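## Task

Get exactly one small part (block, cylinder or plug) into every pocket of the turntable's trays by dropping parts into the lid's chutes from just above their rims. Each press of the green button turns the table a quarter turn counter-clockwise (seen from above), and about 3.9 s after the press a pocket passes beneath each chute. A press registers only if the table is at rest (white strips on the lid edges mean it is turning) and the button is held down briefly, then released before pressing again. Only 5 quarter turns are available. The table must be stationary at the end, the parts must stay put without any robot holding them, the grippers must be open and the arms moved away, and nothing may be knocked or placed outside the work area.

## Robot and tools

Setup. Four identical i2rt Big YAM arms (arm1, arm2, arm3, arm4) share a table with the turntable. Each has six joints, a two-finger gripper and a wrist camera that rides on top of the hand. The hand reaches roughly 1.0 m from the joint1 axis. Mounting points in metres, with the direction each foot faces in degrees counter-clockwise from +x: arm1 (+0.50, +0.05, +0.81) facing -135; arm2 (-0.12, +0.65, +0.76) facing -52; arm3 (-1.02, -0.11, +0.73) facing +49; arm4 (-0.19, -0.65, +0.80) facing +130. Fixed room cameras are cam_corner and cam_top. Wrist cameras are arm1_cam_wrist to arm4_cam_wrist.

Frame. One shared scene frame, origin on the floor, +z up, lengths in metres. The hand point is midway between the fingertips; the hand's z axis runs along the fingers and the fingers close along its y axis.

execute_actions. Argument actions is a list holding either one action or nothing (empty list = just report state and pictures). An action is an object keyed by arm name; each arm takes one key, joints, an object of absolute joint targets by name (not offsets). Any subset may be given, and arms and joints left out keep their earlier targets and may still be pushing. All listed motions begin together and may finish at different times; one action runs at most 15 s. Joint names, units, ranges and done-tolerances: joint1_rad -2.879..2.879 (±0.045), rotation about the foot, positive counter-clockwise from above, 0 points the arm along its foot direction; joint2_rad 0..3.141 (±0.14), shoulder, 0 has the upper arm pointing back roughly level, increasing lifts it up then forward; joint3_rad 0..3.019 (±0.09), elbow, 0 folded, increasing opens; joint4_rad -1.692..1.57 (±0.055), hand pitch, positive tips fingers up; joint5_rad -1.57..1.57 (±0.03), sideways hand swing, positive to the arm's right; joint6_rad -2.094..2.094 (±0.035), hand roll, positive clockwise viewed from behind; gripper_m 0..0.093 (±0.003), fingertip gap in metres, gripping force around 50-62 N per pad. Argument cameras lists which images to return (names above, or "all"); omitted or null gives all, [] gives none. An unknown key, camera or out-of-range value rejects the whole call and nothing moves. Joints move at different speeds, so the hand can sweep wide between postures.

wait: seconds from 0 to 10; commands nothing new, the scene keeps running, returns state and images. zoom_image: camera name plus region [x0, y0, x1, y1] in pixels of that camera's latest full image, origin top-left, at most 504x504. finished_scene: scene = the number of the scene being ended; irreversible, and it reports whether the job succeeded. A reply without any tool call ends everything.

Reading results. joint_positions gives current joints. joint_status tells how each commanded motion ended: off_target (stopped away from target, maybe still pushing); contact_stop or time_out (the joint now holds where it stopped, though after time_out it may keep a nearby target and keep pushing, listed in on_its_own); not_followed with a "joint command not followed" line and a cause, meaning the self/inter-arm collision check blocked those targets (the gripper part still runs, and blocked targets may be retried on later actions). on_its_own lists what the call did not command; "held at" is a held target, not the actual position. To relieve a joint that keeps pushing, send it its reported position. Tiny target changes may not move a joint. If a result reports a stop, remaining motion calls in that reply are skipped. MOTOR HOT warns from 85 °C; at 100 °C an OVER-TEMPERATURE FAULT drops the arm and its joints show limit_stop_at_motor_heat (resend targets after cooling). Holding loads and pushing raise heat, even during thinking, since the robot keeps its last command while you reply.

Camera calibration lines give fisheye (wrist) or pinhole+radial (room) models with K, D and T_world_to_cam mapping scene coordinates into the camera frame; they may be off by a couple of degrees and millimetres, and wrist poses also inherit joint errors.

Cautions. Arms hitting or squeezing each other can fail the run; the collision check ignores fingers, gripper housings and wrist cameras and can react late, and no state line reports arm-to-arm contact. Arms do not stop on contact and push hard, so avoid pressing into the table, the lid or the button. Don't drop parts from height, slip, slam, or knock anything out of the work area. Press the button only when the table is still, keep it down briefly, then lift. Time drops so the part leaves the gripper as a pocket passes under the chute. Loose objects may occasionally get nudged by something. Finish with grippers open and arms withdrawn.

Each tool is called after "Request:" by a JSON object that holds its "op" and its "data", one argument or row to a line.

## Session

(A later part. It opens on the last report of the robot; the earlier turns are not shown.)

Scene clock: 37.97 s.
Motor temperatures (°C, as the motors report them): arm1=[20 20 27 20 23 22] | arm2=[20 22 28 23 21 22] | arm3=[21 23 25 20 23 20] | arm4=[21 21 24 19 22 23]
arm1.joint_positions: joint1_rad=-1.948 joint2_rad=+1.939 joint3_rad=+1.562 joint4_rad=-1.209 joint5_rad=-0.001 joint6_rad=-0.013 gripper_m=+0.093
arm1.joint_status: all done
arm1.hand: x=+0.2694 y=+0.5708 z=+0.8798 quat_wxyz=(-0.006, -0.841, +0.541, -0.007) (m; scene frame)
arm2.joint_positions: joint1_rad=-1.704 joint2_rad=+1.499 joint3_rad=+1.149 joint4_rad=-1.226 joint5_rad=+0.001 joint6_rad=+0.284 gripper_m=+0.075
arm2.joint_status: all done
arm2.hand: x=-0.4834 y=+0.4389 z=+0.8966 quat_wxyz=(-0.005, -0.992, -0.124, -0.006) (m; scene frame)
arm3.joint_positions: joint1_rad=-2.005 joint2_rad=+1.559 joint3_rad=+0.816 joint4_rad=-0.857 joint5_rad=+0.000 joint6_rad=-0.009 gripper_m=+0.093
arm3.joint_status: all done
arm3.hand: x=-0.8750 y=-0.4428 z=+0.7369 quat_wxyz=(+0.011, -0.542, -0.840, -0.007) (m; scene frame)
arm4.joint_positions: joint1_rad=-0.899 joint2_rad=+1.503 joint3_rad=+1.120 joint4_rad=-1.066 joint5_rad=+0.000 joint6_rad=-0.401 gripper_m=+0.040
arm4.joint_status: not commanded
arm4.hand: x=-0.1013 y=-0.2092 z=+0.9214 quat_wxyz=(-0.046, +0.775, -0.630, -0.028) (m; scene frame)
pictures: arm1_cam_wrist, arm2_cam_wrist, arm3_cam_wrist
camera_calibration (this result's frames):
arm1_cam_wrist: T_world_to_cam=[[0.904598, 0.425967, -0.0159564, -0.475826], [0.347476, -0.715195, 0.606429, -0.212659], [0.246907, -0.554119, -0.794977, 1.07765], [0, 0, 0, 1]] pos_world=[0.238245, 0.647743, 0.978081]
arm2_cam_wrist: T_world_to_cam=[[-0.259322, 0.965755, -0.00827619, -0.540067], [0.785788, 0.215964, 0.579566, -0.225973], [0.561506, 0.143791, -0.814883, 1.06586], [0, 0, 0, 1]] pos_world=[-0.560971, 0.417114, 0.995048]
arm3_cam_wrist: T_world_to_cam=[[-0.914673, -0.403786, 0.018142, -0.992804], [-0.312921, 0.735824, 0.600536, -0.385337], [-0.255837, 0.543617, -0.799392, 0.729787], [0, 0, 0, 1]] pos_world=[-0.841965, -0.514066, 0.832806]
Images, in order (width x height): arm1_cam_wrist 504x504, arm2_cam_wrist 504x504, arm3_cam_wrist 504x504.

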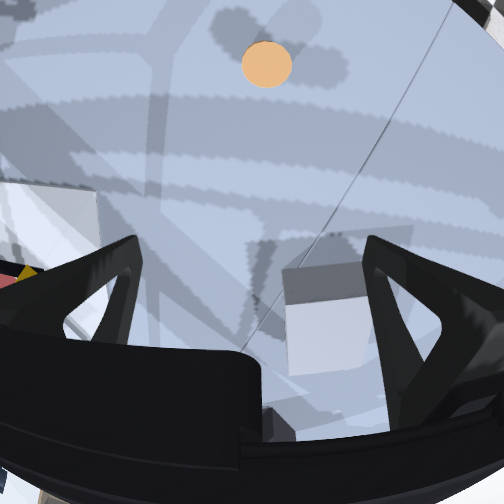

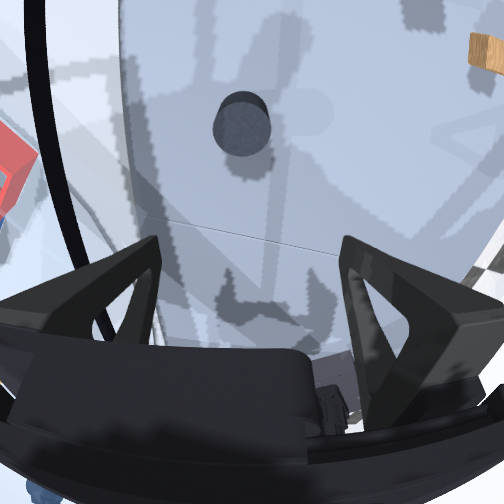

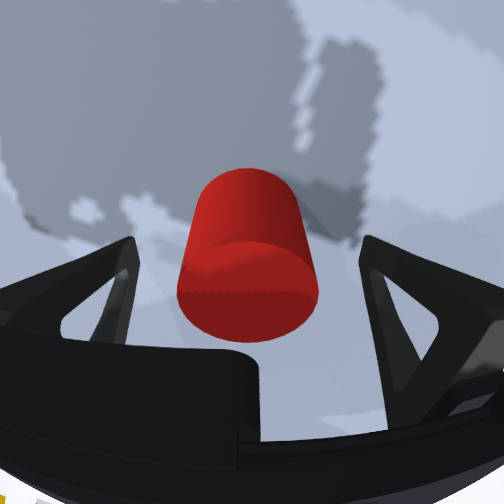

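Request:
{"op": "execute_actions", "data": {
  "actions": [
    {"arm1": {"joints": {"joint1_rad": -1.963, "joint2_rad": 2.152, "joint3_rad": 1.595, "joint4_rad": -0.81}}, "arm2": {"joints": {"joint2_rad": 1.75, "joint3_rad": 1.04, "joint4_rad": -0.835}}, "arm3": {"joints": {"joint4_rad": -0.8, "gripper_m": 0.06}}}
  ],
  "cameras": ["arm1_cam_wrist", "arm2_cam_wrist", "arm3_cam_wrist"]
}}

Scene clock: 39.70 s.
Motor temperatures (°C, as the motors report them): arm1=[20 20 27 20 23 22] | arm2=[20 22 28 23 21 22] | arm3=[21 23 25 20 23 20] | arm4=[21 21 24 19 22 23]
arm1.joint_positions: joint1_rad=-1.957 joint2_rad=+2.178 joint3_rad=+1.562 joint4_rad=-0.829 joint5_rad=-0.002 joint6_rad=-0.013 gripper_m=+0.093
arm1.joint_status: all done
arm1.hand: x=+0.2488 y=+0.6304 z=+0.7444 quat_wxyz=(+0.032, -0.837, +0.544, +0.051) (m; scene frame)
arm2.joint_positions: joint1_rad=-1.704 joint2_rad=+1.761 joint3_rad=+1.039 joint4_rad=-0.847 joint5_rad=+0.001 joint6_rad=+0.285 gripper_m=+0.075
arm2.joint_status: all done
arm2.hand: x=-0.5059 y=+0.4233 z=+0.7516 quat_wxyz=(-0.006, -0.992, -0.123, -0.003) (m; scene frame)
arm3.joint_positions: joint1_rad=-2.005 joint2_rad=+1.559 joint3_rad=+0.816 joint4_rad=-0.810 joint5_rad=+0.000 joint6_rad=-0.009 gripper_m=+0.060
arm3.joint_status: all done
arm3.hand: x=-0.8703 y=-0.4534 z=+0.7369 quat_wxyz=(-0.009, -0.542, -0.840, +0.006) (m; scene frame)
arm4.joint_positions: joint1_rad=-0.899 joint2_rad=+1.503 joint3_rad=+1.120 joint4_rad=-1.066 joint5_rad=+0.000 joint6_rad=-0.401 gripper_m=+0.040
arm4.joint_status: not commanded
arm4.hand: x=-0.1013 y=-0.2092 z=+0.9214 quat_wxyz=(-0.046, +0.775, -0.630, -0.028) (m; scene frame)
pictures: arm1_cam_wrist, arm2_cam_wrist, arm3_cam_wrist
camera_calibration (this result's frames):
arm1_cam_wrist: T_world_to_cam=[[0.907535, 0.419763, -0.0133691, -0.483493], [0.372124, -0.788968, 0.48893, 0.0470531], [0.194687, -0.448696, -0.872221, 1.01211], [0, 0, 0, 1]] pos_world=[0.224233, 0.694204, 0.853312]
arm2_cam_wrist: T_world_to_cam=[[-0.258541, 0.965945, -0.0103071, -0.530151], [0.789763, 0.217505, 0.573556, -0.115022], [0.556265, 0.140147, -0.819102, 0.964613], [0, 0, 0, 1]] pos_world=[-0.582806, 0.401927, 0.850623]
arm3_cam_wrist: T_world_to_cam=[[-0.915016, -0.403012, 0.0180884, -0.992703], [-0.323962, 0.760778, 0.562374, -0.346267], [-0.240405, 0.508721, -0.826685, 0.754411], [0, 0, 0, 1]] pos_world=[-0.839152, -0.520424, 0.836348]
Images, in order (width x height): arm1_cam_wrist 504x504, arm2_cam_wrist 504x504, arm3_cam_wrist 504x504.

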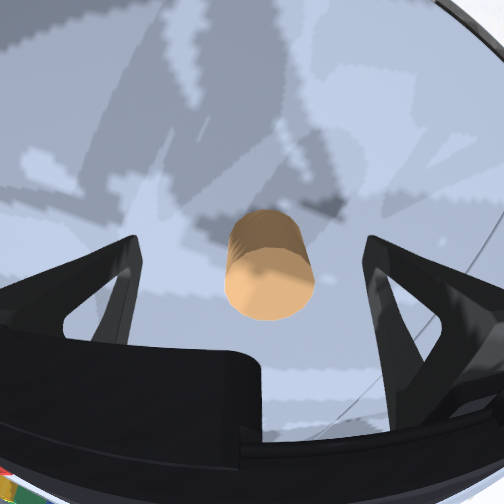

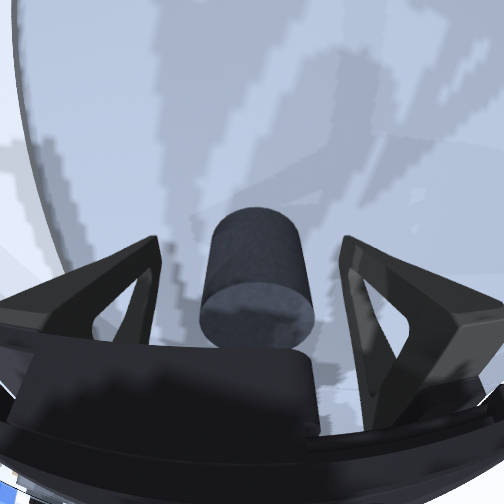

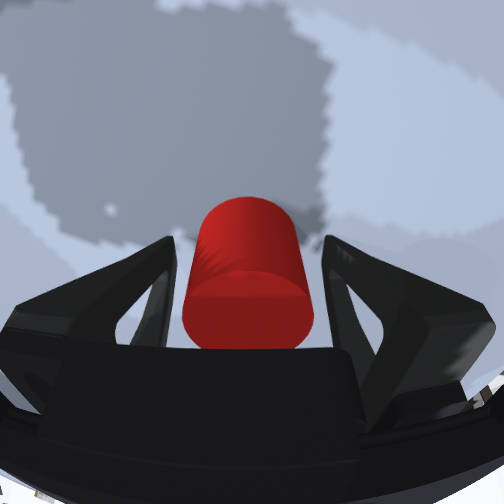

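Request:
{"op": "execute_actions", "data": {
  "actions": [
    {"arm1": {"joints": {"gripper_m": 0.015}}, "arm2": {"joints": {"gripper_m": 0.02}}, "arm3": {"joints": {"gripper_m": 0.02}}}
  ],
  "cameras": ["arm1_cam_wrist"]
}}

Request:
{"op": "execute_actions", "data": {
  "actions": [
    {"arm1": {"joints": {"joint2_rad": 1.29, "joint3_rad": 1.01, "joint4_rad": -1.318}}, "arm2": {"joints": {"joint2_rad": 1.4, "joint3_rad": 1.57, "joint4_rad": -1.62}}, "arm3": {"joints": {"joint2_rad": 1.455, "joint3_rad": 1.69, "joint4_rad": -1.62}}}
  ],
  "cameras": ["arm1_cam_wrist", "arm2_cam_wrist", "arm3_cam_wrist"]
}}

Scene clock: 40.93 s.
Motor temperatures (°C, as the motors report them): arm1=[20 20 27 20 23 22] | arm2=[20 23 28 23 21 22] | arm3=[21 23 25 20 23 20] | arm4=[21 21 24 19 22 23]
arm1.joint_positions: joint1_rad=-1.957 joint2_rad=+2.178 joint3_rad=+1.562 joint4_rad=-0.829 joint5_rad=-0.002 joint6_rad=-0.012 gripper_m=+0.031
arm1.joint_status: gripper_m off_target (ended at +0.031, target +0.015)
arm1.hand: x=+0.2489 y=+0.6304 z=+0.7444 quat_wxyz=(+0.032, -0.837, +0.544, +0.051) (m; scene frame)
arm2.joint_positions: joint1_rad=-1.704 joint2_rad=+1.761 joint3_rad=+1.039 joint4_rad=-0.847 joint5_rad=+0.001 joint6_rad=+0.285 gripper_m=+0.039
arm2.joint_status: gripper_m off_target (ended at +0.039, target +0.020)
arm2.hand: x=-0.5059 y=+0.4233 z=+0.7516 quat_wxyz=(-0.006, -0.992, -0.123, -0.003) (m; scene frame)
arm3.joint_positions: joint1_rad=-2.005 joint2_rad=+1.559 joint3_rad=+0.816 joint4_rad=-0.810 joint5_rad=+0.000 joint6_rad=-0.009 gripper_m=+0.039
arm3.joint_status: gripper_m off_target (ended at +0.039, target +0.020)
arm3.hand: x=-0.8703 y=-0.4534 z=+0.7369 quat_wxyz=(-0.009, -0.542, -0.840, +0.006) (m; scene frame)
arm4.joint_positions: joint1_rad=-0.899 joint2_rad=+1.503 joint3_rad=+1.120 joint4_rad=-1.066 joint5_rad=+0.000 joint6_rad=-0.401 gripper_m=+0.040
arm4.joint_status: not commanded
arm4.hand: x=-0.1013 y=-0.2092 z=+0.9214 quat_wxyz=(-0.046, +0.775, -0.630, -0.028) (m; scene frame)
pictures: arm1_cam_wrist
camera_calibration (this result's frames):
arm1_cam_wrist: T_world_to_cam=[[0.907718, 0.419379, -0.0130369, -0.483609], [0.37164, -0.78919, 0.488941, 0.0473034], [0.194763, -0.448665, -0.87222, 1.01207], [0, 0, 0, 1]] pos_world=[0.224287, 0.694226, 0.853312]
Images, in order (width x height): arm1_cam_wrist 504x504.

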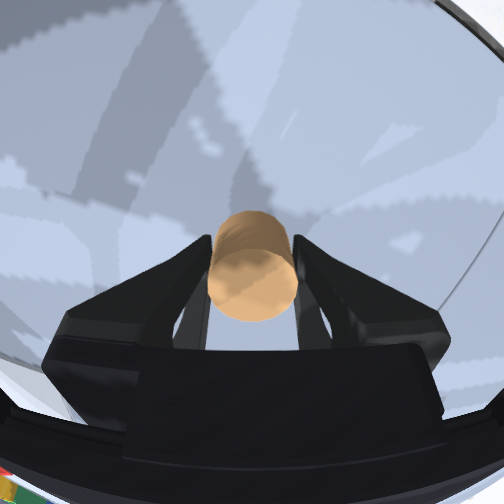

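Scene clock: 42.50 s.
Motor temperatures (°C, as the motors report them): arm1=[20 20 27 20 23 22] | arm2=[20 23 28 23 21 22] | arm3=[21 23 25 20 23 20] | arm4=[21 21 24 19 22 23]
arm1.joint_positions: joint1_rad=-1.957 joint2_rad=+1.293 joint3_rad=+1.013 joint4_rad=-1.305 joint5_rad=-0.002 joint6_rad=-0.012 gripper_m=+0.031
arm1.joint_status: all done
arm1.hand: x=+0.3632 y=+0.3655 z=+0.9696 quat_wxyz=(-0.006, -0.839, +0.545, -0.007) (m; scene frame)
arm2.joint_positions: joint1_rad=-1.704 joint2_rad=+1.395 joint3_rad=+1.551 joint4_rad=-1.610 joint5_rad=+0.001 joint6_rad=+0.285 gripper_m=+0.039
arm2.joint_status: all done
arm2.hand: x=-0.4929 y=+0.4365 z=+1.0908 quat_wxyz=(-0.029, -0.991, -0.123, +0.050) (m; scene frame)
arm3.joint_positions: joint1_rad=-2.005 joint2_rad=+1.446 joint3_rad=+1.646 joint4_rad=-1.611 joint5_rad=+0.000 joint6_rad=-0.009 gripper_m=+0.039
arm3.joint_status: all done
arm3.hand: x=-0.8366 y=-0.5295 z=+1.0793 quat_wxyz=(-0.068, -0.540, -0.838, +0.045) (m; scene frame)
arm4.joint_positions: joint1_rad=-0.899 joint2_rad=+1.503 joint3_rad=+1.120 joint4_rad=-1.066 joint5_rad=+0.000 joint6_rad=-0.401 gripper_m=+0.040
arm4.joint_status: not commanded
arm4.hand: x=-0.1013 y=-0.2092 z=+0.9214 quat_wxyz=(-0.046, +0.775, -0.630, -0.028) (m; scene frame)
pictures: arm1_cam_wrist, arm2_cam_wrist, arm3_cam_wrist
camera_calibration (this result's frames):
arm1_cam_wrist: T_world_to_cam=[[0.908451, 0.41766, -0.0166568, -0.469425], [0.341482, -0.718597, 0.605813, -0.442525], [0.241054, -0.556039, -0.795433, 1.01534], [0, 0, 0, 1]] pos_world=[0.332813, 0.44263, 1.0679]
arm2_cam_wrist: T_world_to_cam=[[-0.259126, 0.964973, -0.0410018, -0.502489], [0.842358, 0.246562, 0.479208, -0.206501], [0.472532, 0.089637, -0.876743, 1.27703], [0, 0, 0, 1]] pos_world=[-0.559699, 0.421334, 1.19798]
arm3_cam_wrist: T_world_to_cam=[[-0.916037, -0.400704, 0.0176875, -0.997937], [-0.352716, 0.82576, 0.440126, -0.327704], [-0.190966, 0.396933, -0.897762, 1.14318], [0, 0, 0, 1]] pos_world=[-0.811425, -0.583037, 1.18818]
Images, in order (width x height): arm1_cam_wrist 504x504, arm2_cam_wrist 504x504, arm3_cam_wrist 504x504.

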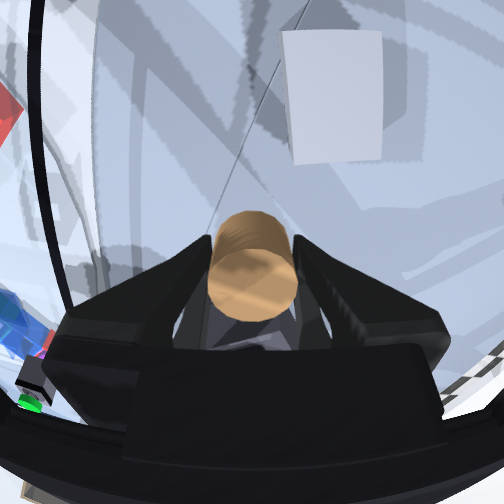

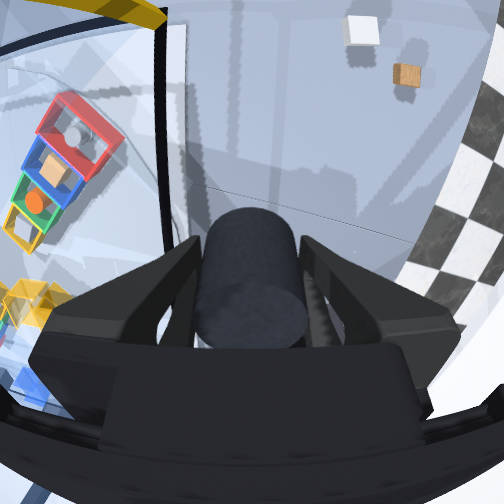

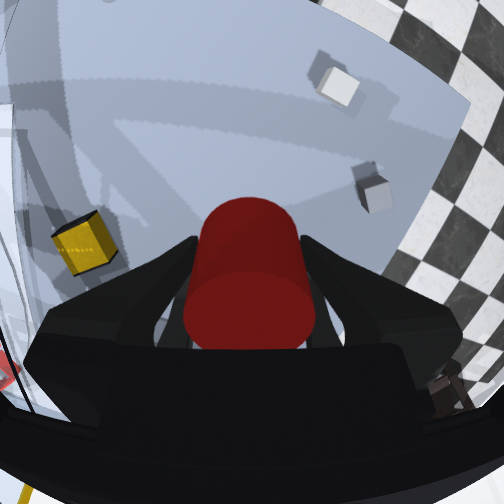

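Request:
{"op": "execute_actions", "data": {
  "actions": [
    {"arm1": {"joints": {"joint1_rad": -0.407}}, "arm2": {"joints": {"joint1_rad": -0.735, "joint6_rad": -0.275}}, "arm3": {"joints": {"joint1_rad": -0.757, "joint2_rad": 1.68, "joint3_rad": 1.625, "joint4_rad": -1.432, "joint6_rad": -0.14}}}
  ],
  "cameras": ["arm1_cam_wrist", "arm4_cam_wrist"]
}}

Scene clock: 44.60 s.
Motor temperatures (°C, as the motors report them): arm1=[20 20 27 20 23 22] | arm2=[20 22 28 23 21 22] | arm3=[21 23 26 20 23 20] | arm4=[21 21 24 19 22 23]
arm1.joint_positions: joint1_rad=-0.407 joint2_rad=+1.293 joint3_rad=+1.013 joint4_rad=-1.305 joint5_rad=-0.001 joint6_rad=-0.012 gripper_m=+0.031
arm1.joint_status: all done
arm1.hand: x=+0.1785 y=-0.0832 z=+0.9715 quat_wxyz=(-0.001, -0.980, -0.197, -0.007) (m; scene frame)
arm2.joint_positions: joint1_rad=-0.731 joint2_rad=+1.395 joint3_rad=+1.551 joint4_rad=-1.610 joint5_rad=-0.001 joint6_rad=-0.260 gripper_m=+0.039
arm2.joint_status: all done
arm2.hand: x=-0.1519 y=+0.2259 z=+1.0964 quat_wxyz=(-0.042, -0.634, -0.770, +0.049) (m; scene frame)
arm3.joint_positions: joint1_rad=-0.751 joint2_rad=+1.687 joint3_rad=+1.622 joint4_rad=-1.430 joint5_rad=-0.002 joint6_rad=-0.131 gripper_m=+0.039
arm3.joint_status: all done
arm3.hand: x=-0.4901 y=-0.0600 z=+0.9589 quat_wxyz=(-0.038, +0.115, -0.993, +0.001) (m; scene frame)
arm4.joint_positions: joint1_rad=-0.899 joint2_rad=+1.503 joint3_rad=+1.120 joint4_rad=-1.066 joint5_rad=+0.000 joint6_rad=-0.401 gripper_m=+0.040
arm4.joint_status: not commanded
arm4.hand: x=-0.1013 y=-0.2092 z=+0.9214 quat_wxyz=(-0.046, +0.775, -0.630, -0.028) (m; scene frame)
pictures: arm1_cam_wrist, arm4_cam_wrist
camera_calibration (this result's frames):
arm1_cam_wrist: T_world_to_cam=[[-0.397999, 0.917201, -0.0183868, 0.162182], [0.7285, 0.328171, 0.601325, -0.680644], [0.55757, 0.225932, -0.798793, 0.82376], [0, 0, 0, 1]] pos_world=[0.101093, -0.1115, 1.07028]
arm4_cam_wrist: T_world_to_cam=[[0.980356, 0.194699, 0.0315394, 0.109528], [0.153083, -0.851931, 0.500779, -0.618301], [0.12437, -0.486113, -0.865001, 0.831776], [0, 0, 0, 1]] pos_world=[-0.116173, -0.143738, 1.02566]
Images, in order (width x height): arm1_cam_wrist 504x504, arm4_cam_wrist 504x504.

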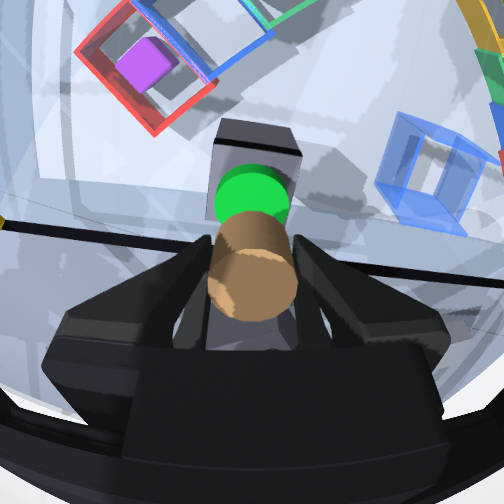

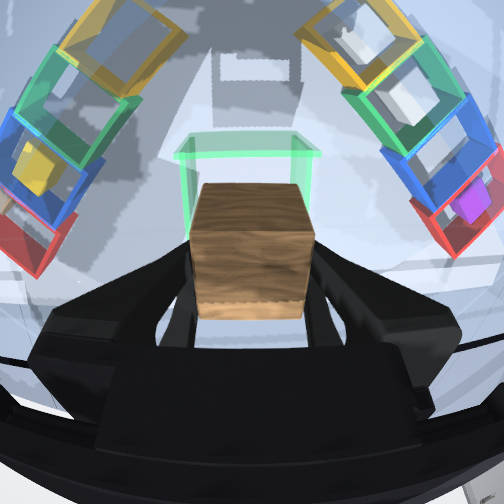

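Request:
{"op": "execute_actions", "data": {
  "actions": [
    {"arm1": {"joints": {"joint2_rad": 1.45}}, "arm2": {"joints": {"joint2_rad": 1.722, "joint4_rad": -1.377}}, "arm3": {"joints": {"joint1_rad": -0.765, "joint2_rad": 1.755}}, "arm4": {"joints": {"joint1_rad": -0.886, "joint4_rad": -1.04}}}
  ],
  "cameras": ["arm3_cam_wrist"]
}}

Request:
{"op": "execute_actions", "data": {
  "actions": [
    {"arm1": {"joints": {"joint1_rad": -0.8, "joint2_rad": 1.33, "joint4_rad": -1.155}}}
  ],
  "cameras": ["arm1_cam_wrist", "arm2_cam_wrist", "arm3_cam_wrist"]
}}

Scene clock: 46.17 s.
Motor temperatures (°C, as the motors report them): arm1=[20 20 27 20 23 22] | arm2=[20 23 28 23 21 22] | arm3=[21 23 26 20 23 20] | arm4=[21 21 24 19 22 23]
arm1.joint_positions: joint1_rad=-0.407 joint2_rad=+1.423 joint3_rad=+1.019 joint4_rad=-1.321 joint5_rad=-0.001 joint6_rad=-0.012 gripper_m=+0.031
arm1.joint_status: all done
arm1.hand: x=+0.1786 y=-0.0833 z=+0.9315 quat_wxyz=(+0.012, -0.977, -0.197, -0.076) (m; scene frame)
arm2.joint_positions: joint1_rad=-0.731 joint2_rad=+1.731 joint3_rad=+1.551 joint4_rad=-1.386 joint5_rad=-0.001 joint6_rad=-0.260 gripper_m=+0.039
arm2.joint_status: all done
arm2.hand: x=-0.1569 y=+0.1267 z=+0.9464 quat_wxyz=(-0.009, -0.635, -0.772, +0.003) (m; scene frame)
arm3.joint_positions: joint1_rad=-0.760 joint2_rad=+1.741 joint3_rad=+1.622 joint4_rad=-1.430 joint5_rad=-0.002 joint6_rad=-0.131 gripper_m=+0.039
arm3.joint_status: all done
arm3.hand: x=-0.4851 y=-0.0646 z=+0.9315 quat_wxyz=(-0.011, +0.111, -0.994, +0.001) (m; scene frame)
arm4.joint_positions: joint1_rad=-0.895 joint2_rad=+1.503 joint3_rad=+1.120 joint4_rad=-1.053 joint5_rad=+0.000 joint6_rad=-0.401 gripper_m=+0.040
arm4.joint_status: all done
arm4.hand: x=-0.1024 y=-0.2058 z=+0.9217 quat_wxyz=(-0.051, +0.776, -0.628, -0.032) (m; scene frame)
pictures: arm3_cam_wrist
camera_calibration (this result's frames):
arm3_cam_wrist: T_world_to_cam=[[0.209683, -0.977536, 0.0213756, 0.0183925], [-0.811282, -0.161735, 0.561839, -0.922212], [-0.54576, -0.13515, -0.82697, 0.620642], [0, 0, 0, 1]] pos_world=[-0.413309, -0.0472955, 1.03099]
Images, in order (width x height): arm3_cam_wrist 504x504.

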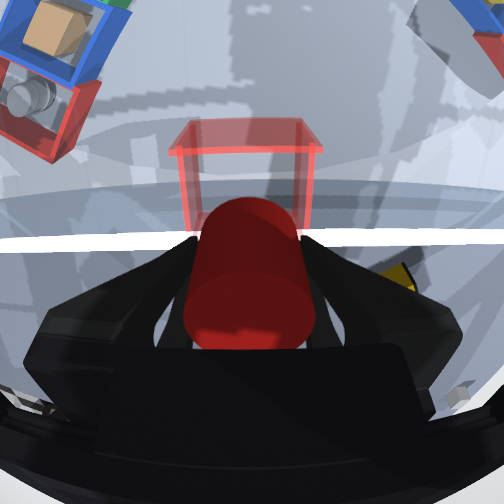

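Scene clock: 47.23 s.
Motor temperatures (°C, as the motors report them): arm1=[20 20 27 20 23 22] | arm2=[20 23 28 23 21 22] | arm3=[21 23 26 20 23 20] | arm4=[21 21 24 19 22 23]
arm1.joint_positions: joint1_rad=-0.803 joint2_rad=+1.339 joint3_rad=+1.013 joint4_rad=-1.173 joint5_rad=-0.002 joint6_rad=-0.012 gripper_m=+0.031
arm1.joint_status: all done
arm1.hand: x=+0.1194 y=+0.0509 z=+0.9563 quat_wxyz=(-0.003, -0.999, -0.001, +0.036) (m; scene frame)
arm2.joint_positions: joint1_rad=-0.731 joint2_rad=+1.731 joint3_rad=+1.551 joint4_rad=-1.386 joint5_rad=-0.001 joint6_rad=-0.260 gripper_m=+0.039
arm2.joint_status: not commanded
arm2.hand: x=-0.1569 y=+0.1267 z=+0.9464 quat_wxyz=(-0.009, -0.635, -0.772, +0.003) (m; scene frame)
arm3.joint_positions: joint1_rad=-0.760 joint2_rad=+1.741 joint3_rad=+1.622 joint4_rad=-1.430 joint5_rad=-0.002 joint6_rad=-0.131 gripper_m=+0.039
arm3.joint_status: not commanded
arm3.hand: x=-0.4851 y=-0.0646 z=+0.9315 quat_wxyz=(-0.011, +0.111, -0.994, +0.001) (m; scene frame)
arm4.joint_positions: joint1_rad=-0.895 joint2_rad=+1.503 joint3_rad=+1.120 joint4_rad=-1.053 joint5_rad=+0.000 joint6_rad=-0.401 gripper_m=+0.040
arm4.joint_status: not commanded
arm4.hand: x=-0.1024 y=-0.2058 z=+0.9217 quat_wxyz=(-0.051, +0.776, -0.628, -0.032) (m; scene frame)
pictures: arm1_cam_wrist, arm2_cam_wrist, arm3_cam_wrist
camera_calibration (this result's frames):
arm1_cam_wrist: T_world_to_cam=[[-0.0149905, 0.999739, -0.0172648, -0.0355906], [0.847016, 0.0218725, 0.531118, -0.603944], [0.531357, -0.00666182, -0.847122, 0.875426], [0, 0, 0, 1]] pos_world=[0.0458532, 0.054623, 1.06174]
arm2_cam_wrist: T_world_to_cam=[[-0.978387, -0.206751, -0.00351531, -0.122157], [-0.173857, 0.813287, 0.555282, -0.647222], [-0.111946, 0.543892, -0.831655, 0.827462], [0, 0, 0, 1]] pos_world=[-0.139411, 0.0510713, 1.04712]
arm3_cam_wrist: T_world_to_cam=[[0.209683, -0.977536, 0.0213756, 0.0183925], [-0.811282, -0.161735, 0.561839, -0.922212], [-0.54576, -0.13515, -0.82697, 0.620642], [0, 0, 0, 1]] pos_world=[-0.413309, -0.0472955, 1.03099]
Images, in order (width x height): arm1_cam_wrist 504x504, arm2_cam_wrist 504x504, arm3_cam_wrist 504x504.

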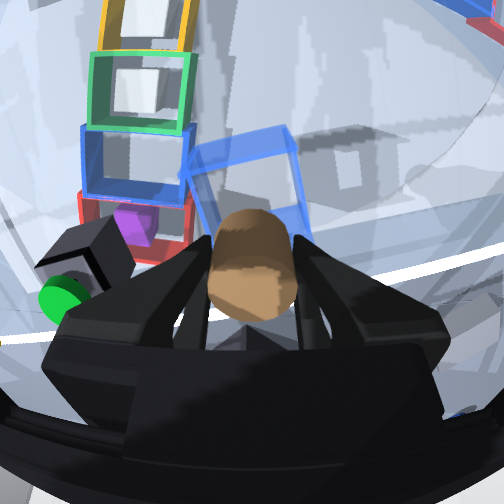

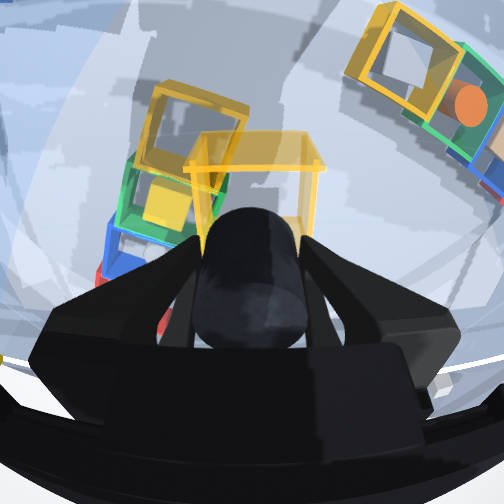

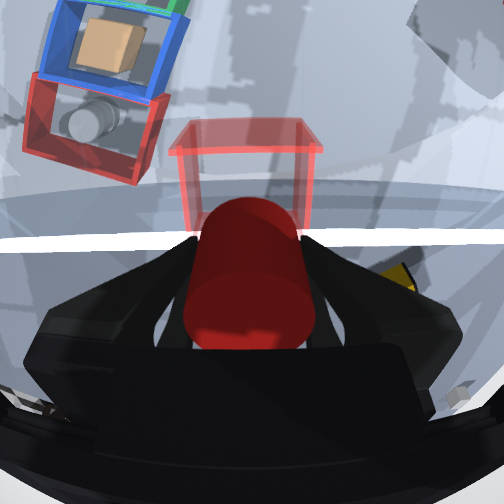

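Request:
{"op": "execute_actions", "data": {
  "actions": [],
  "cameras": ["arm3_cam_wrist"]
}}

Scene clock: 47.60 s.
Motor temperatures (°C, as the motors report them): arm1=[20 20 27 20 23 22] | arm2=[20 23 28 23 21 22] | arm3=[21 23 26 20 23 20] | arm4=[21 21 24 19 22 23]
arm1.joint_positions: joint1_rad=-0.803 joint2_rad=+1.339 joint3_rad=+1.013 joint4_rad=-1.173 joint5_rad=-0.002 joint6_rad=-0.012 gripper_m=+0.031
arm1.joint_status: all done
arm1.hand: x=+0.1194 y=+0.0509 z=+0.9563 quat_wxyz=(-0.003, -0.999, -0.001, +0.036) (m; scene frame)
arm2.joint_positions: joint1_rad=-0.731 joint2_rad=+1.731 joint3_rad=+1.551 joint4_rad=-1.386 joint5_rad=-0.001 joint6_rad=-0.260 gripper_m=+0.039
arm2.joint_status: not commanded
arm2.hand: x=-0.1569 y=+0.1267 z=+0.9464 quat_wxyz=(-0.009, -0.635, -0.772, +0.003) (m; scene frame)
arm3.joint_positions: joint1_rad=-0.760 joint2_rad=+1.741 joint3_rad=+1.622 joint4_rad=-1.430 joint5_rad=-0.002 joint6_rad=-0.131 gripper_m=+0.039
arm3.joint_status: not commanded
arm3.hand: x=-0.4851 y=-0.0646 z=+0.9315 quat_wxyz=(-0.011, +0.111, -0.994, +0.001) (m; scene frame)
arm4.joint_positions: joint1_rad=-0.895 joint2_rad=+1.503 joint3_rad=+1.120 joint4_rad=-1.053 joint5_rad=+0.000 joint6_rad=-0.401 gripper_m=+0.040
arm4.joint_status: not commanded
arm4.hand: x=-0.1024 y=-0.2058 z=+0.9217 quat_wxyz=(-0.051, +0.776, -0.628, -0.032) (m; scene frame)
pictures: arm3_cam_wrist
camera_calibration (this result's frames):
arm3_cam_wrist: T_world_to_cam=[[0.209683, -0.977536, 0.0213756, 0.0183925], [-0.811282, -0.161735, 0.561839, -0.922212], [-0.54576, -0.13515, -0.82697, 0.620642], [0, 0, 0, 1]] pos_world=[-0.413309, -0.0472955, 1.03099]
Images, in order (width x height): arm3_cam_wrist 504x504.

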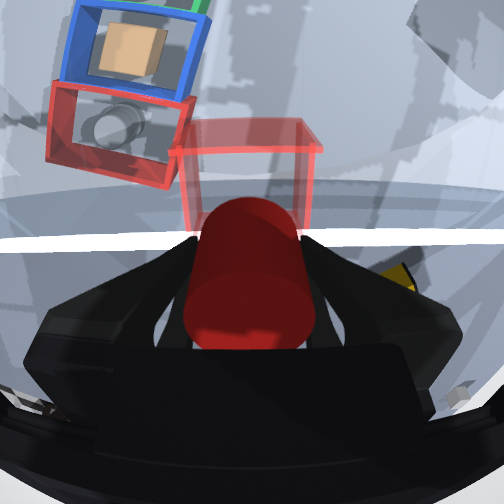

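Request:
{"op": "wait", "data": {
  "seconds": 1.1
}}

Request:
{"op": "execute_actions", "data": {
  "actions": [
    {"arm1":{"joints":{"gripper_m":0.05}},"arm2":{"joints":{"gripper_m":0.06}},"arm4":{"joints":{"gripper_m":0.06}}}
  ],
  "cameras": ["cam_top","arm3_cam_wrist"]
}}

Scene clock: 48.77 s.
Motor temperatures (°C, as the motors report them): arm1=[20 20 27 20 23 22] | arm2=[20 23 28 23 21 22] | arm3=[21 23 26 20 23 20] | arm4=[21 22 24 19 22 23]
arm1.joint_positions: joint1_rad=-0.803 joint2_rad=+1.339 joint3_rad=+1.013 joint4_rad=-1.173 joint5_rad=-0.002 joint6_rad=-0.012 gripper_m=+0.031
arm1.joint_status: all done
arm1.hand: x=+0.1194 y=+0.0509 z=+0.9563 quat_wxyz=(-0.003, -0.999, -0.001, +0.036) (m; scene frame)
arm2.joint_positions: joint1_rad=-0.731 joint2_rad=+1.731 joint3_rad=+1.551 joint4_rad=-1.386 joint5_rad=-0.001 joint6_rad=-0.260 gripper_m=+0.039
arm2.joint_status: not commanded
arm2.hand: x=-0.1569 y=+0.1267 z=+0.9464 quat_wxyz=(-0.009, -0.635, -0.772, +0.003) (m; scene frame)
arm3.joint_positions: joint1_rad=-0.760 joint2_rad=+1.741 joint3_rad=+1.622 joint4_rad=-1.430 joint5_rad=-0.002 joint6_rad=-0.131 gripper_m=+0.039
arm3.joint_status: not commanded
arm3.hand: x=-0.4851 y=-0.0646 z=+0.9315 quat_wxyz=(-0.011, +0.111, -0.994, +0.001) (m; scene frame)
arm4.joint_positions: joint1_rad=-0.895 joint2_rad=+1.503 joint3_rad=+1.120 joint4_rad=-1.053 joint5_rad=+0.000 joint6_rad=-0.401 gripper_m=+0.040
arm4.joint_status: not commanded
arm4.hand: x=-0.1024 y=-0.2058 z=+0.9217 quat_wxyz=(-0.051, +0.776, -0.628, -0.032) (m; scene frame)
wait: 1.10 s; at rest by 0.20 s
pictures: arm1_cam_wrist, arm2_cam_wrist, arm3_cam_wrist, arm4_cam_wrist, cam_corner, cam_top
camera_calibration (this result's frames):
arm1_cam_wrist: T_world_to_cam=[[-0.0149905, 0.999739, -0.0172648, -0.0355906], [0.847016, 0.0218725, 0.531118, -0.603944], [0.531357, -0.00666182, -0.847122, 0.875426], [0, 0, 0, 1]] pos_world=[0.0458532, 0.054623, 1.06174]
arm2_cam_wrist: T_world_to_cam=[[-0.978387, -0.206751, -0.00351531, -0.122157], [-0.173857, 0.813287, 0.555282, -0.647222], [-0.111946, 0.543892, -0.831655, 0.827462], [0, 0, 0, 1]] pos_world=[-0.139411, 0.0510713, 1.04712]
arm3_cam_wrist: T_world_to_cam=[[0.209683, -0.977536, 0.0213756, 0.0183925], [-0.811282, -0.161735, 0.561839, -0.922212], [-0.54576, -0.13515, -0.82697, 0.620642], [0, 0, 0, 1]] pos_world=[-0.413309, -0.0472955, 1.03099]
arm4_cam_wrist: T_world_to_cam=[[0.979544, 0.197928, 0.0362982, 0.106127], [0.155089, -0.857499, 0.490554, -0.606979], [0.12822, -0.47489, -0.870654, 0.841768], [0, 0, 0, 1]] pos_world=[-0.117752, -0.141742, 1.02679]
Images, in order (width x height): arm1_cam_wrist 504x504, arm2_cam_wrist 504x504, arm3_cam_wrist 504x504, arm4_cam_wrist 504x504, cam_corner 896x504, cam_top 896x504.

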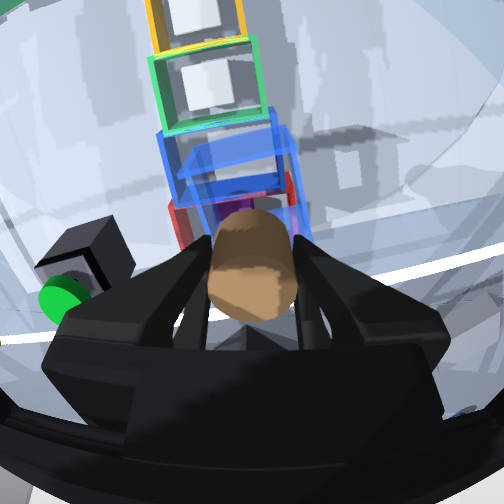

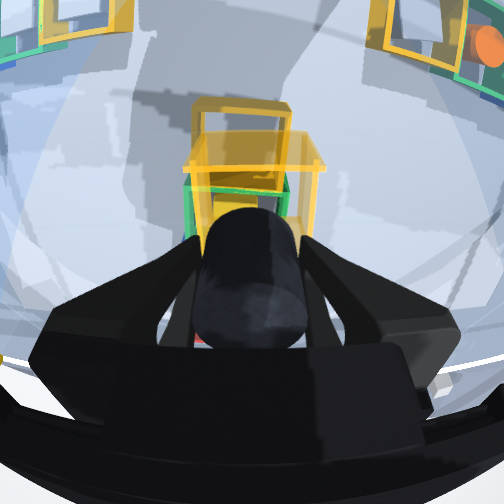

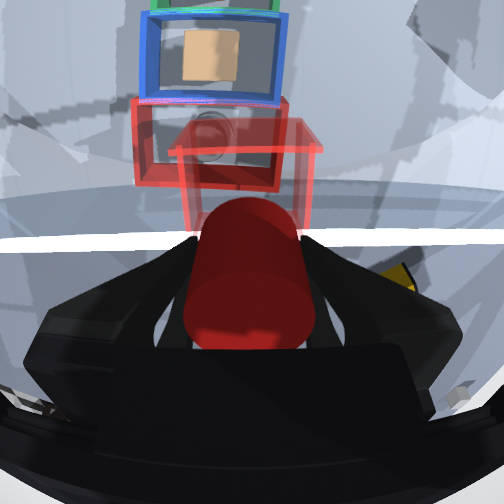

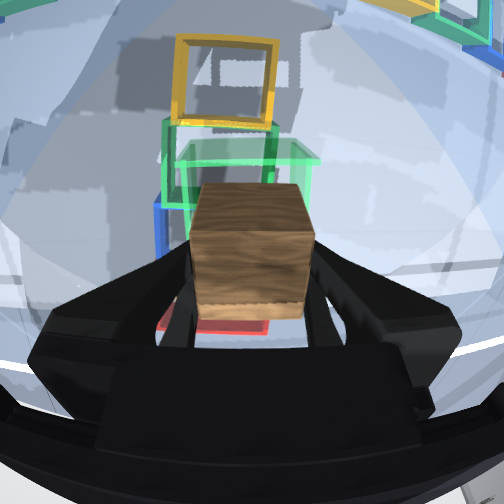

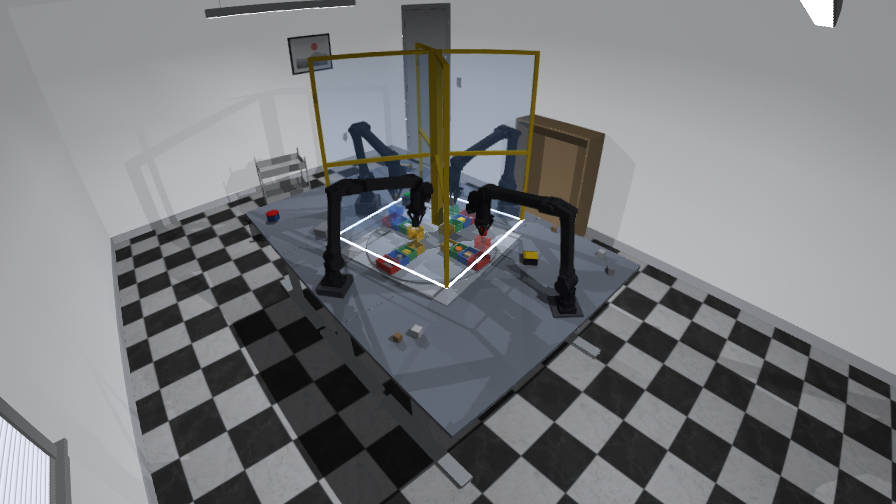

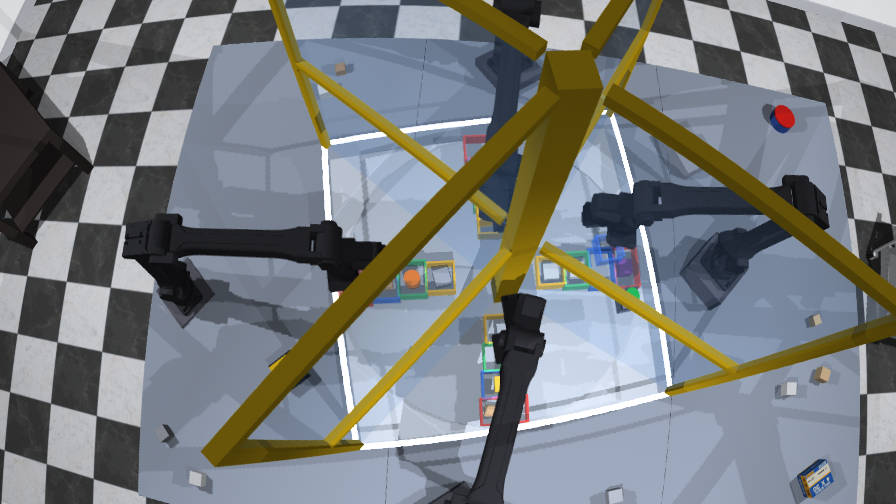

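Scene clock: 49.33 s.
Motor temperatures (°C, as the motors report them): arm1=[20 20 27 20 23 22] | arm2=[20 23 28 23 21 22] | arm3=[21 23 26 20 23 20] | arm4=[21 22 24 19 22 23]
arm1.joint_positions: joint1_rad=-0.803 joint2_rad=+1.339 joint3_rad=+1.013 joint4_rad=-1.173 joint5_rad=-0.002 joint6_rad=-0.012 gripper_m=+0.050
arm1.joint_status: all done
arm1.hand: x=+0.1194 y=+0.0509 z=+0.9563 quat_wxyz=(-0.003, -0.999, -0.001, +0.036) (m; scene frame)
arm2.joint_positions: joint1_rad=-0.731 joint2_rad=+1.731 joint3_rad=+1.551 joint4_rad=-1.386 joint5_rad=-0.001 joint6_rad=-0.260 gripper_m=+0.060
arm2.joint_status: all done
arm2.hand: x=-0.1569 y=+0.1267 z=+0.9464 quat_wxyz=(-0.009, -0.635, -0.772, +0.003) (m; scene frame)
arm3.joint_positions: joint1_rad=-0.760 joint2_rad=+1.741 joint3_rad=+1.622 joint4_rad=-1.430 joint5_rad=-0.002 joint6_rad=-0.131 gripper_m=+0.039
arm3.joint_status: not commanded
arm3.hand: x=-0.4851 y=-0.0646 z=+0.9315 quat_wxyz=(-0.011, +0.111, -0.994, +0.001) (m; scene frame)
arm4.joint_positions: joint1_rad=-0.895 joint2_rad=+1.503 joint3_rad=+1.120 joint4_rad=-1.053 joint5_rad=+0.000 joint6_rad=-0.401 gripper_m=+0.060
arm4.joint_status: all done
arm4.hand: x=-0.1024 y=-0.2058 z=+0.9217 quat_wxyz=(-0.051, +0.776, -0.628, -0.032) (m; scene frame)
pictures: arm3_cam_wrist, cam_top
camera_calibration (this result's frames):
arm3_cam_wrist: T_world_to_cam=[[0.209683, -0.977536, 0.0213756, 0.0183925], [-0.811282, -0.161735, 0.561839, -0.922212], [-0.54576, -0.13515, -0.82697, 0.620642], [0, 0, 0, 1]] pos_world=[-0.413309, -0.0472955, 1.03099]
Images, in order (width x height): arm3_cam_wrist 504x504, cam_top 896x504.

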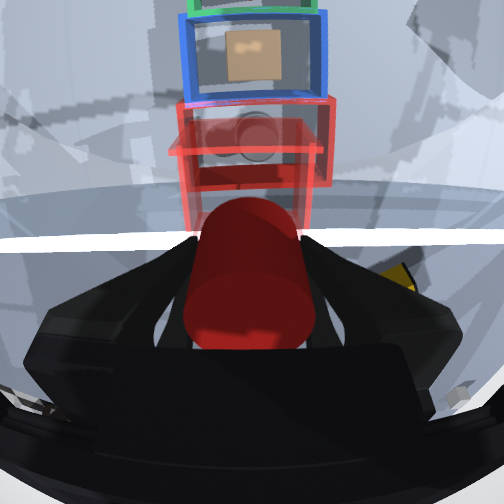

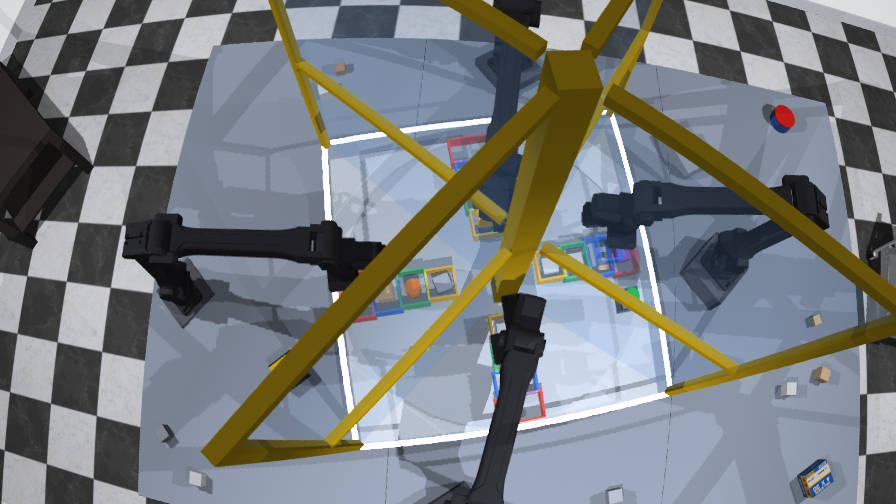

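Request:
{"op": "execute_actions", "data": {
  "actions": [],
  "cameras": ["arm1_cam_wrist","arm2_cam_wrist","arm4_cam_wrist"]
}}

Scene clock: 49.37 s.
Motor temperatures (°C, as the motors report them): arm1=[20 20 27 20 23 22] | arm2=[20 23 28 23 21 22] | arm3=[21 23 26 20 23 20] | arm4=[21 22 24 19 22 23]
arm1.joint_positions: joint1_rad=-0.803 joint2_rad=+1.339 joint3_rad=+1.013 joint4_rad=-1.173 joint5_rad=-0.002 joint6_rad=-0.012 gripper_m=+0.050
arm1.joint_status: all done
arm1.hand: x=+0.1194 y=+0.0509 z=+0.9563 quat_wxyz=(-0.003, -0.999, -0.001, +0.036) (m; scene frame)
arm2.joint_positions: joint1_rad=-0.731 joint2_rad=+1.731 joint3_rad=+1.551 joint4_rad=-1.386 joint5_rad=-0.001 joint6_rad=-0.260 gripper_m=+0.060
arm2.joint_status: all done
arm2.hand: x=-0.1569 y=+0.1267 z=+0.9464 quat_wxyz=(-0.009, -0.635, -0.772, +0.003) (m; scene frame)
arm3.joint_positions: joint1_rad=-0.760 joint2_rad=+1.741 joint3_rad=+1.622 joint4_rad=-1.430 joint5_rad=-0.002 joint6_rad=-0.131 gripper_m=+0.039
arm3.joint_status: not commanded
arm3.hand: x=-0.4851 y=-0.0646 z=+0.9315 quat_wxyz=(-0.011, +0.111, -0.994, +0.001) (m; scene frame)
arm4.joint_positions: joint1_rad=-0.895 joint2_rad=+1.503 joint3_rad=+1.120 joint4_rad=-1.053 joint5_rad=+0.000 joint6_rad=-0.401 gripper_m=+0.060
arm4.joint_status: all done
arm4.hand: x=-0.1024 y=-0.2058 z=+0.9217 quat_wxyz=(-0.051, +0.776, -0.628, -0.032) (m; scene frame)
pictures: arm1_cam_wrist, arm2_cam_wrist, arm4_cam_wrist
camera_calibration (this result's frames):
arm1_cam_wrist: T_world_to_cam=[[-0.0149905, 0.999739, -0.0172648, -0.0355906], [0.847016, 0.0218725, 0.531118, -0.603944], [0.531357, -0.00666182, -0.847122, 0.875426], [0, 0, 0, 1]] pos_world=[0.0458532, 0.054623, 1.06174]
arm2_cam_wrist: T_world_to_cam=[[-0.978387, -0.206751, -0.00351531, -0.122157], [-0.173857, 0.813287, 0.555282, -0.647222], [-0.111946, 0.543892, -0.831655, 0.827462], [0, 0, 0, 1]] pos_world=[-0.139411, 0.0510713, 1.04712]
arm4_cam_wrist: T_world_to_cam=[[0.979544, 0.197928, 0.0362982, 0.106127], [0.155089, -0.857499, 0.490554, -0.606979], [0.12822, -0.47489, -0.870654, 0.841768], [0, 0, 0, 1]] pos_world=[-0.117752, -0.141742, 1.02679]
Images, in order (width x height): arm1_cam_wrist 504x504, arm2_cam_wrist 504x504, arm4_cam_wrist 504x504.

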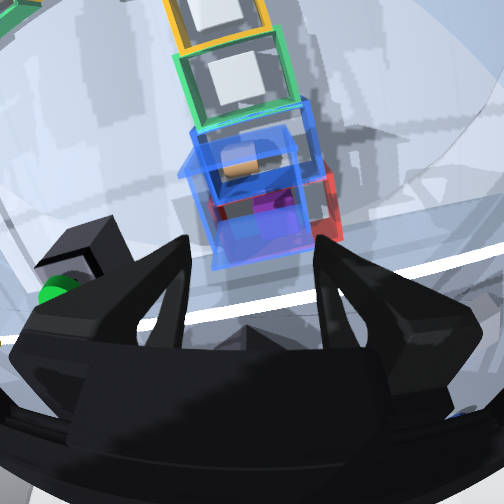

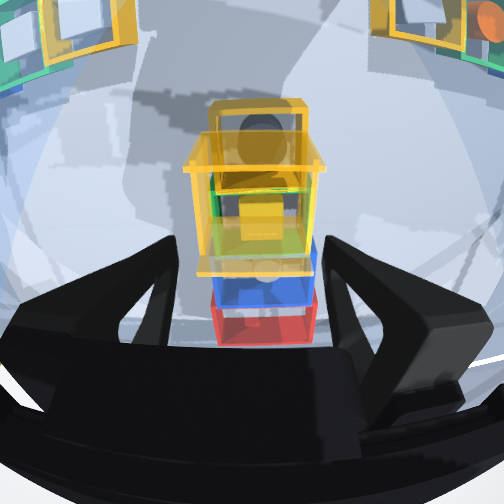

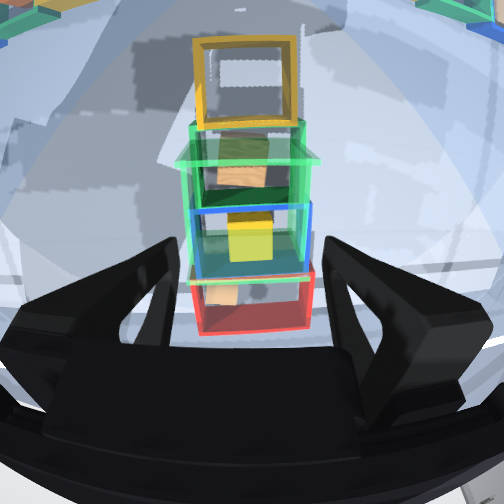

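Request:
{"op": "execute_actions", "data": {
  "actions": [
    {"arm1":{"joints":{"joint1_rad":-0.407,"joint2_rad":1.30,"joint4_rad":-1.318,"gripper_m":0.0}},"arm2":{"joints":{"joint2_rad":1.4,"joint4_rad":-1.62}},"arm4":{"joints":{"joint2_rad":1.1,"joint4_rad":-1.45}}}
  ],
  "cameras": []
}}

Request:
{"op": "execute_actions", "data": {
  "actions": [
    {"arm2":{"joints":{"joint1_rad":-2.14,"joint6_rad":0.0,"gripper_m":0.08}}}
  ],
  "cameras": ["arm2_cam_wrist","arm1_cam_wrist","cam_top"]
}}

Scene clock: 51.17 s.
Motor temperatures (°C, as the motors report them): arm1=[20 20 27 20 23 22] | arm2=[20 23 29 23 21 22] | arm3=[21 23 26 20 23 20] | arm4=[21 22 24 19 22 23]
arm1.joint_positions: joint1_rad=-0.406 joint2_rad=+1.316 joint3_rad=+1.013 joint4_rad=-1.303 joint5_rad=-0.001 joint6_rad=-0.011 gripper_m=+0.001
arm1.joint_status: all done
arm1.hand: x=+0.1775 y=-0.0843 z=+0.9642 quat_wxyz=(+0.000, -0.980, -0.198, -0.017) (m; scene frame)
arm2.joint_positions: joint1_rad=-0.731 joint2_rad=+1.393 joint3_rad=+1.551 joint4_rad=-1.612 joint5_rad=-0.001 joint6_rad=-0.260 gripper_m=+0.060
arm2.joint_status: all done
arm2.hand: x=-0.1518 y=+0.2271 z=+1.0972 quat_wxyz=(-0.041, -0.634, -0.771, +0.048) (m; scene frame)
arm3.joint_positions: joint1_rad=-0.760 joint2_rad=+1.741 joint3_rad=+1.622 joint4_rad=-1.430 joint5_rad=-0.002 joint6_rad=-0.131 gripper_m=+0.039
arm3.joint_status: not commanded
arm3.hand: x=-0.4851 y=-0.0646 z=+0.9315 quat_wxyz=(-0.011, +0.111, -0.994, +0.001) (m; scene frame)
arm4.joint_positions: joint1_rad=-0.895 joint2_rad=+1.085 joint3_rad=+1.120 joint4_rad=-1.441 joint5_rad=+0.000 joint6_rad=-0.401 gripper_m=+0.060
arm4.joint_status: all done
arm4.hand: x=-0.1246 y=-0.3258 z=+1.0650 quat_wxyz=(-0.065, +0.775, -0.628, -0.039) (m; scene frame)
pictures: none
No camera images: the call's "cameras" was empty. Leave "cameras" out to get every camera's image.

Scene clock: 52.87 s.
Motor temperatures (°C, as the motors report them): arm1=[20 20 27 20 23 22] | arm2=[20 23 29 23 21 22] | arm3=[21 23 26 20 23 20] | arm4=[21 21 24 19 22 23]
arm1.joint_positions: joint1_rad=-0.406 joint2_rad=+1.316 joint3_rad=+1.013 joint4_rad=-1.303 joint5_rad=-0.001 joint6_rad=-0.011 gripper_m=+0.001
arm1.joint_status: not commanded
arm1.hand: x=+0.1775 y=-0.0843 z=+0.9642 quat_wxyz=(+0.000, -0.980, -0.198, -0.017) (m; scene frame)
arm2.joint_positions: joint1_rad=-2.145 joint2_rad=+1.396 joint3_rad=+1.551 joint4_rad=-1.612 joint5_rad=+0.001 joint6_rad=-0.014 gripper_m=+0.080
arm2.joint_status: all done
arm2.hand: x=-0.5497 y=+0.6153 z=+1.0880 quat_wxyz=(-0.008, -0.997, -0.052, +0.052) (m; scene frame)
arm3.joint_positions: joint1_rad=-0.760 joint2_rad=+1.741 joint3_rad=+1.622 joint4_rad=-1.430 joint5_rad=-0.002 joint6_rad=-0.131 gripper_m=+0.039
arm3.joint_status: not commanded
arm3.hand: x=-0.4851 y=-0.0646 z=+0.9315 quat_wxyz=(-0.011, +0.111, -0.994, +0.001) (m; scene frame)
arm4.joint_positions: joint1_rad=-0.895 joint2_rad=+1.085 joint3_rad=+1.120 joint4_rad=-1.441 joint5_rad=+0.000 joint6_rad=-0.401 gripper_m=+0.060
arm4.joint_status: not commanded
arm4.hand: x=-0.1246 y=-0.3258 z=+1.0650 quat_wxyz=(-0.065, +0.775, -0.628, -0.039) (m; scene frame)
pictures: arm1_cam_wrist, arm2_cam_wrist, cam_top
camera_calibration (this result's frames):
arm1_cam_wrist: T_world_to_cam=[[-0.398763, 0.916852, -0.0192395, 0.16357], [0.716605, 0.324625, 0.617329, -0.688768], [0.572245, 0.232381, -0.78647, 0.804774], [0, 0, 0, 1]] pos_world=[0.0982726, -0.113393, 1.06127]
arm2_cam_wrist: T_world_to_cam=[[-0.118423, 0.992949, -0.005369, -0.668411], [0.870622, 0.106431, 0.480301, -0.10093], [0.477486, 0.0522045, -0.877087, 1.31154], [0, 0, 0, 1]] pos_world=[-0.617527, 0.605971, 1.19523]
Images, in order (width x height): arm1_cam_wrist 504x504, arm2_cam_wrist 504x504, cam_top 896x504.

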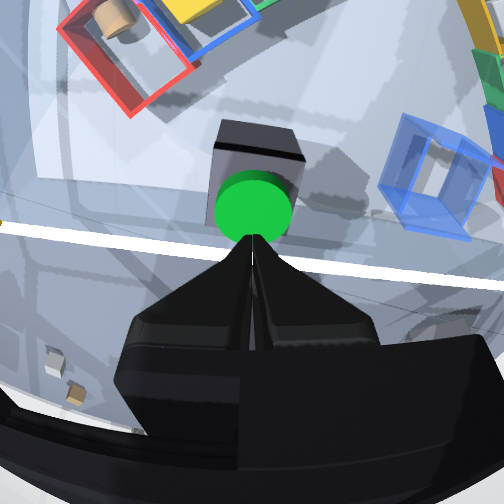

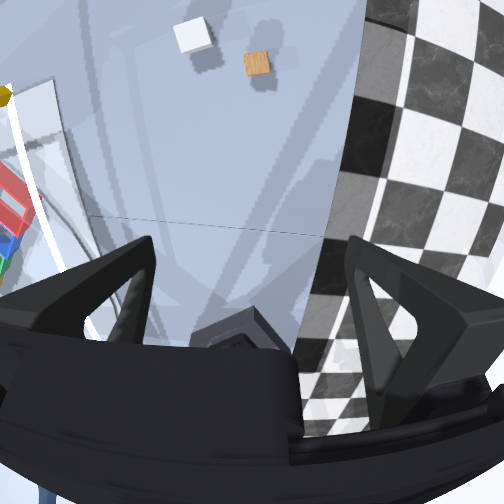

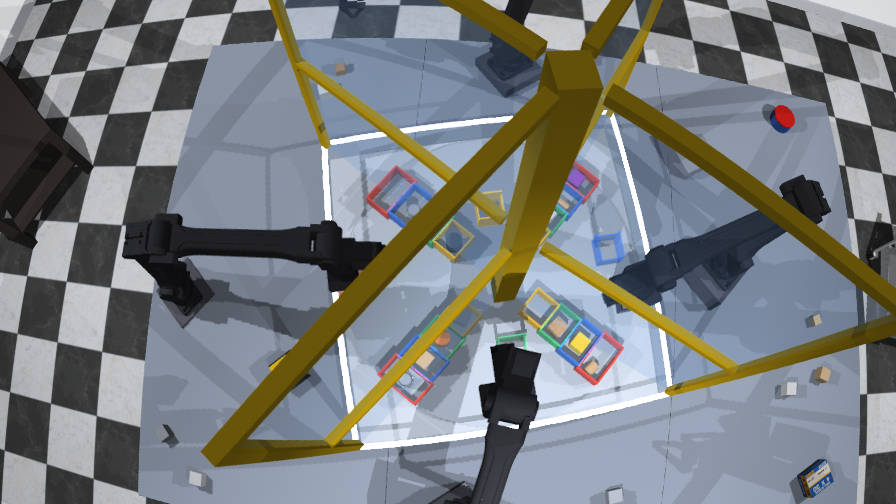

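Request:
{"op": "zoom_image", "data": {
  "camera": "arm2_cam_wrist",
  "region": [150, 0, 330, 120]
}}

Region (150, 0, 330, 120) of arm2_cam_wrist's 504x504 image, scaled by 2.800, with more detail than that image has.

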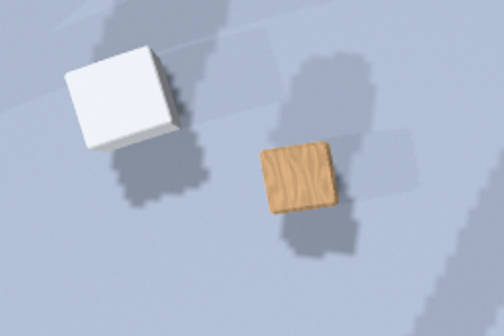

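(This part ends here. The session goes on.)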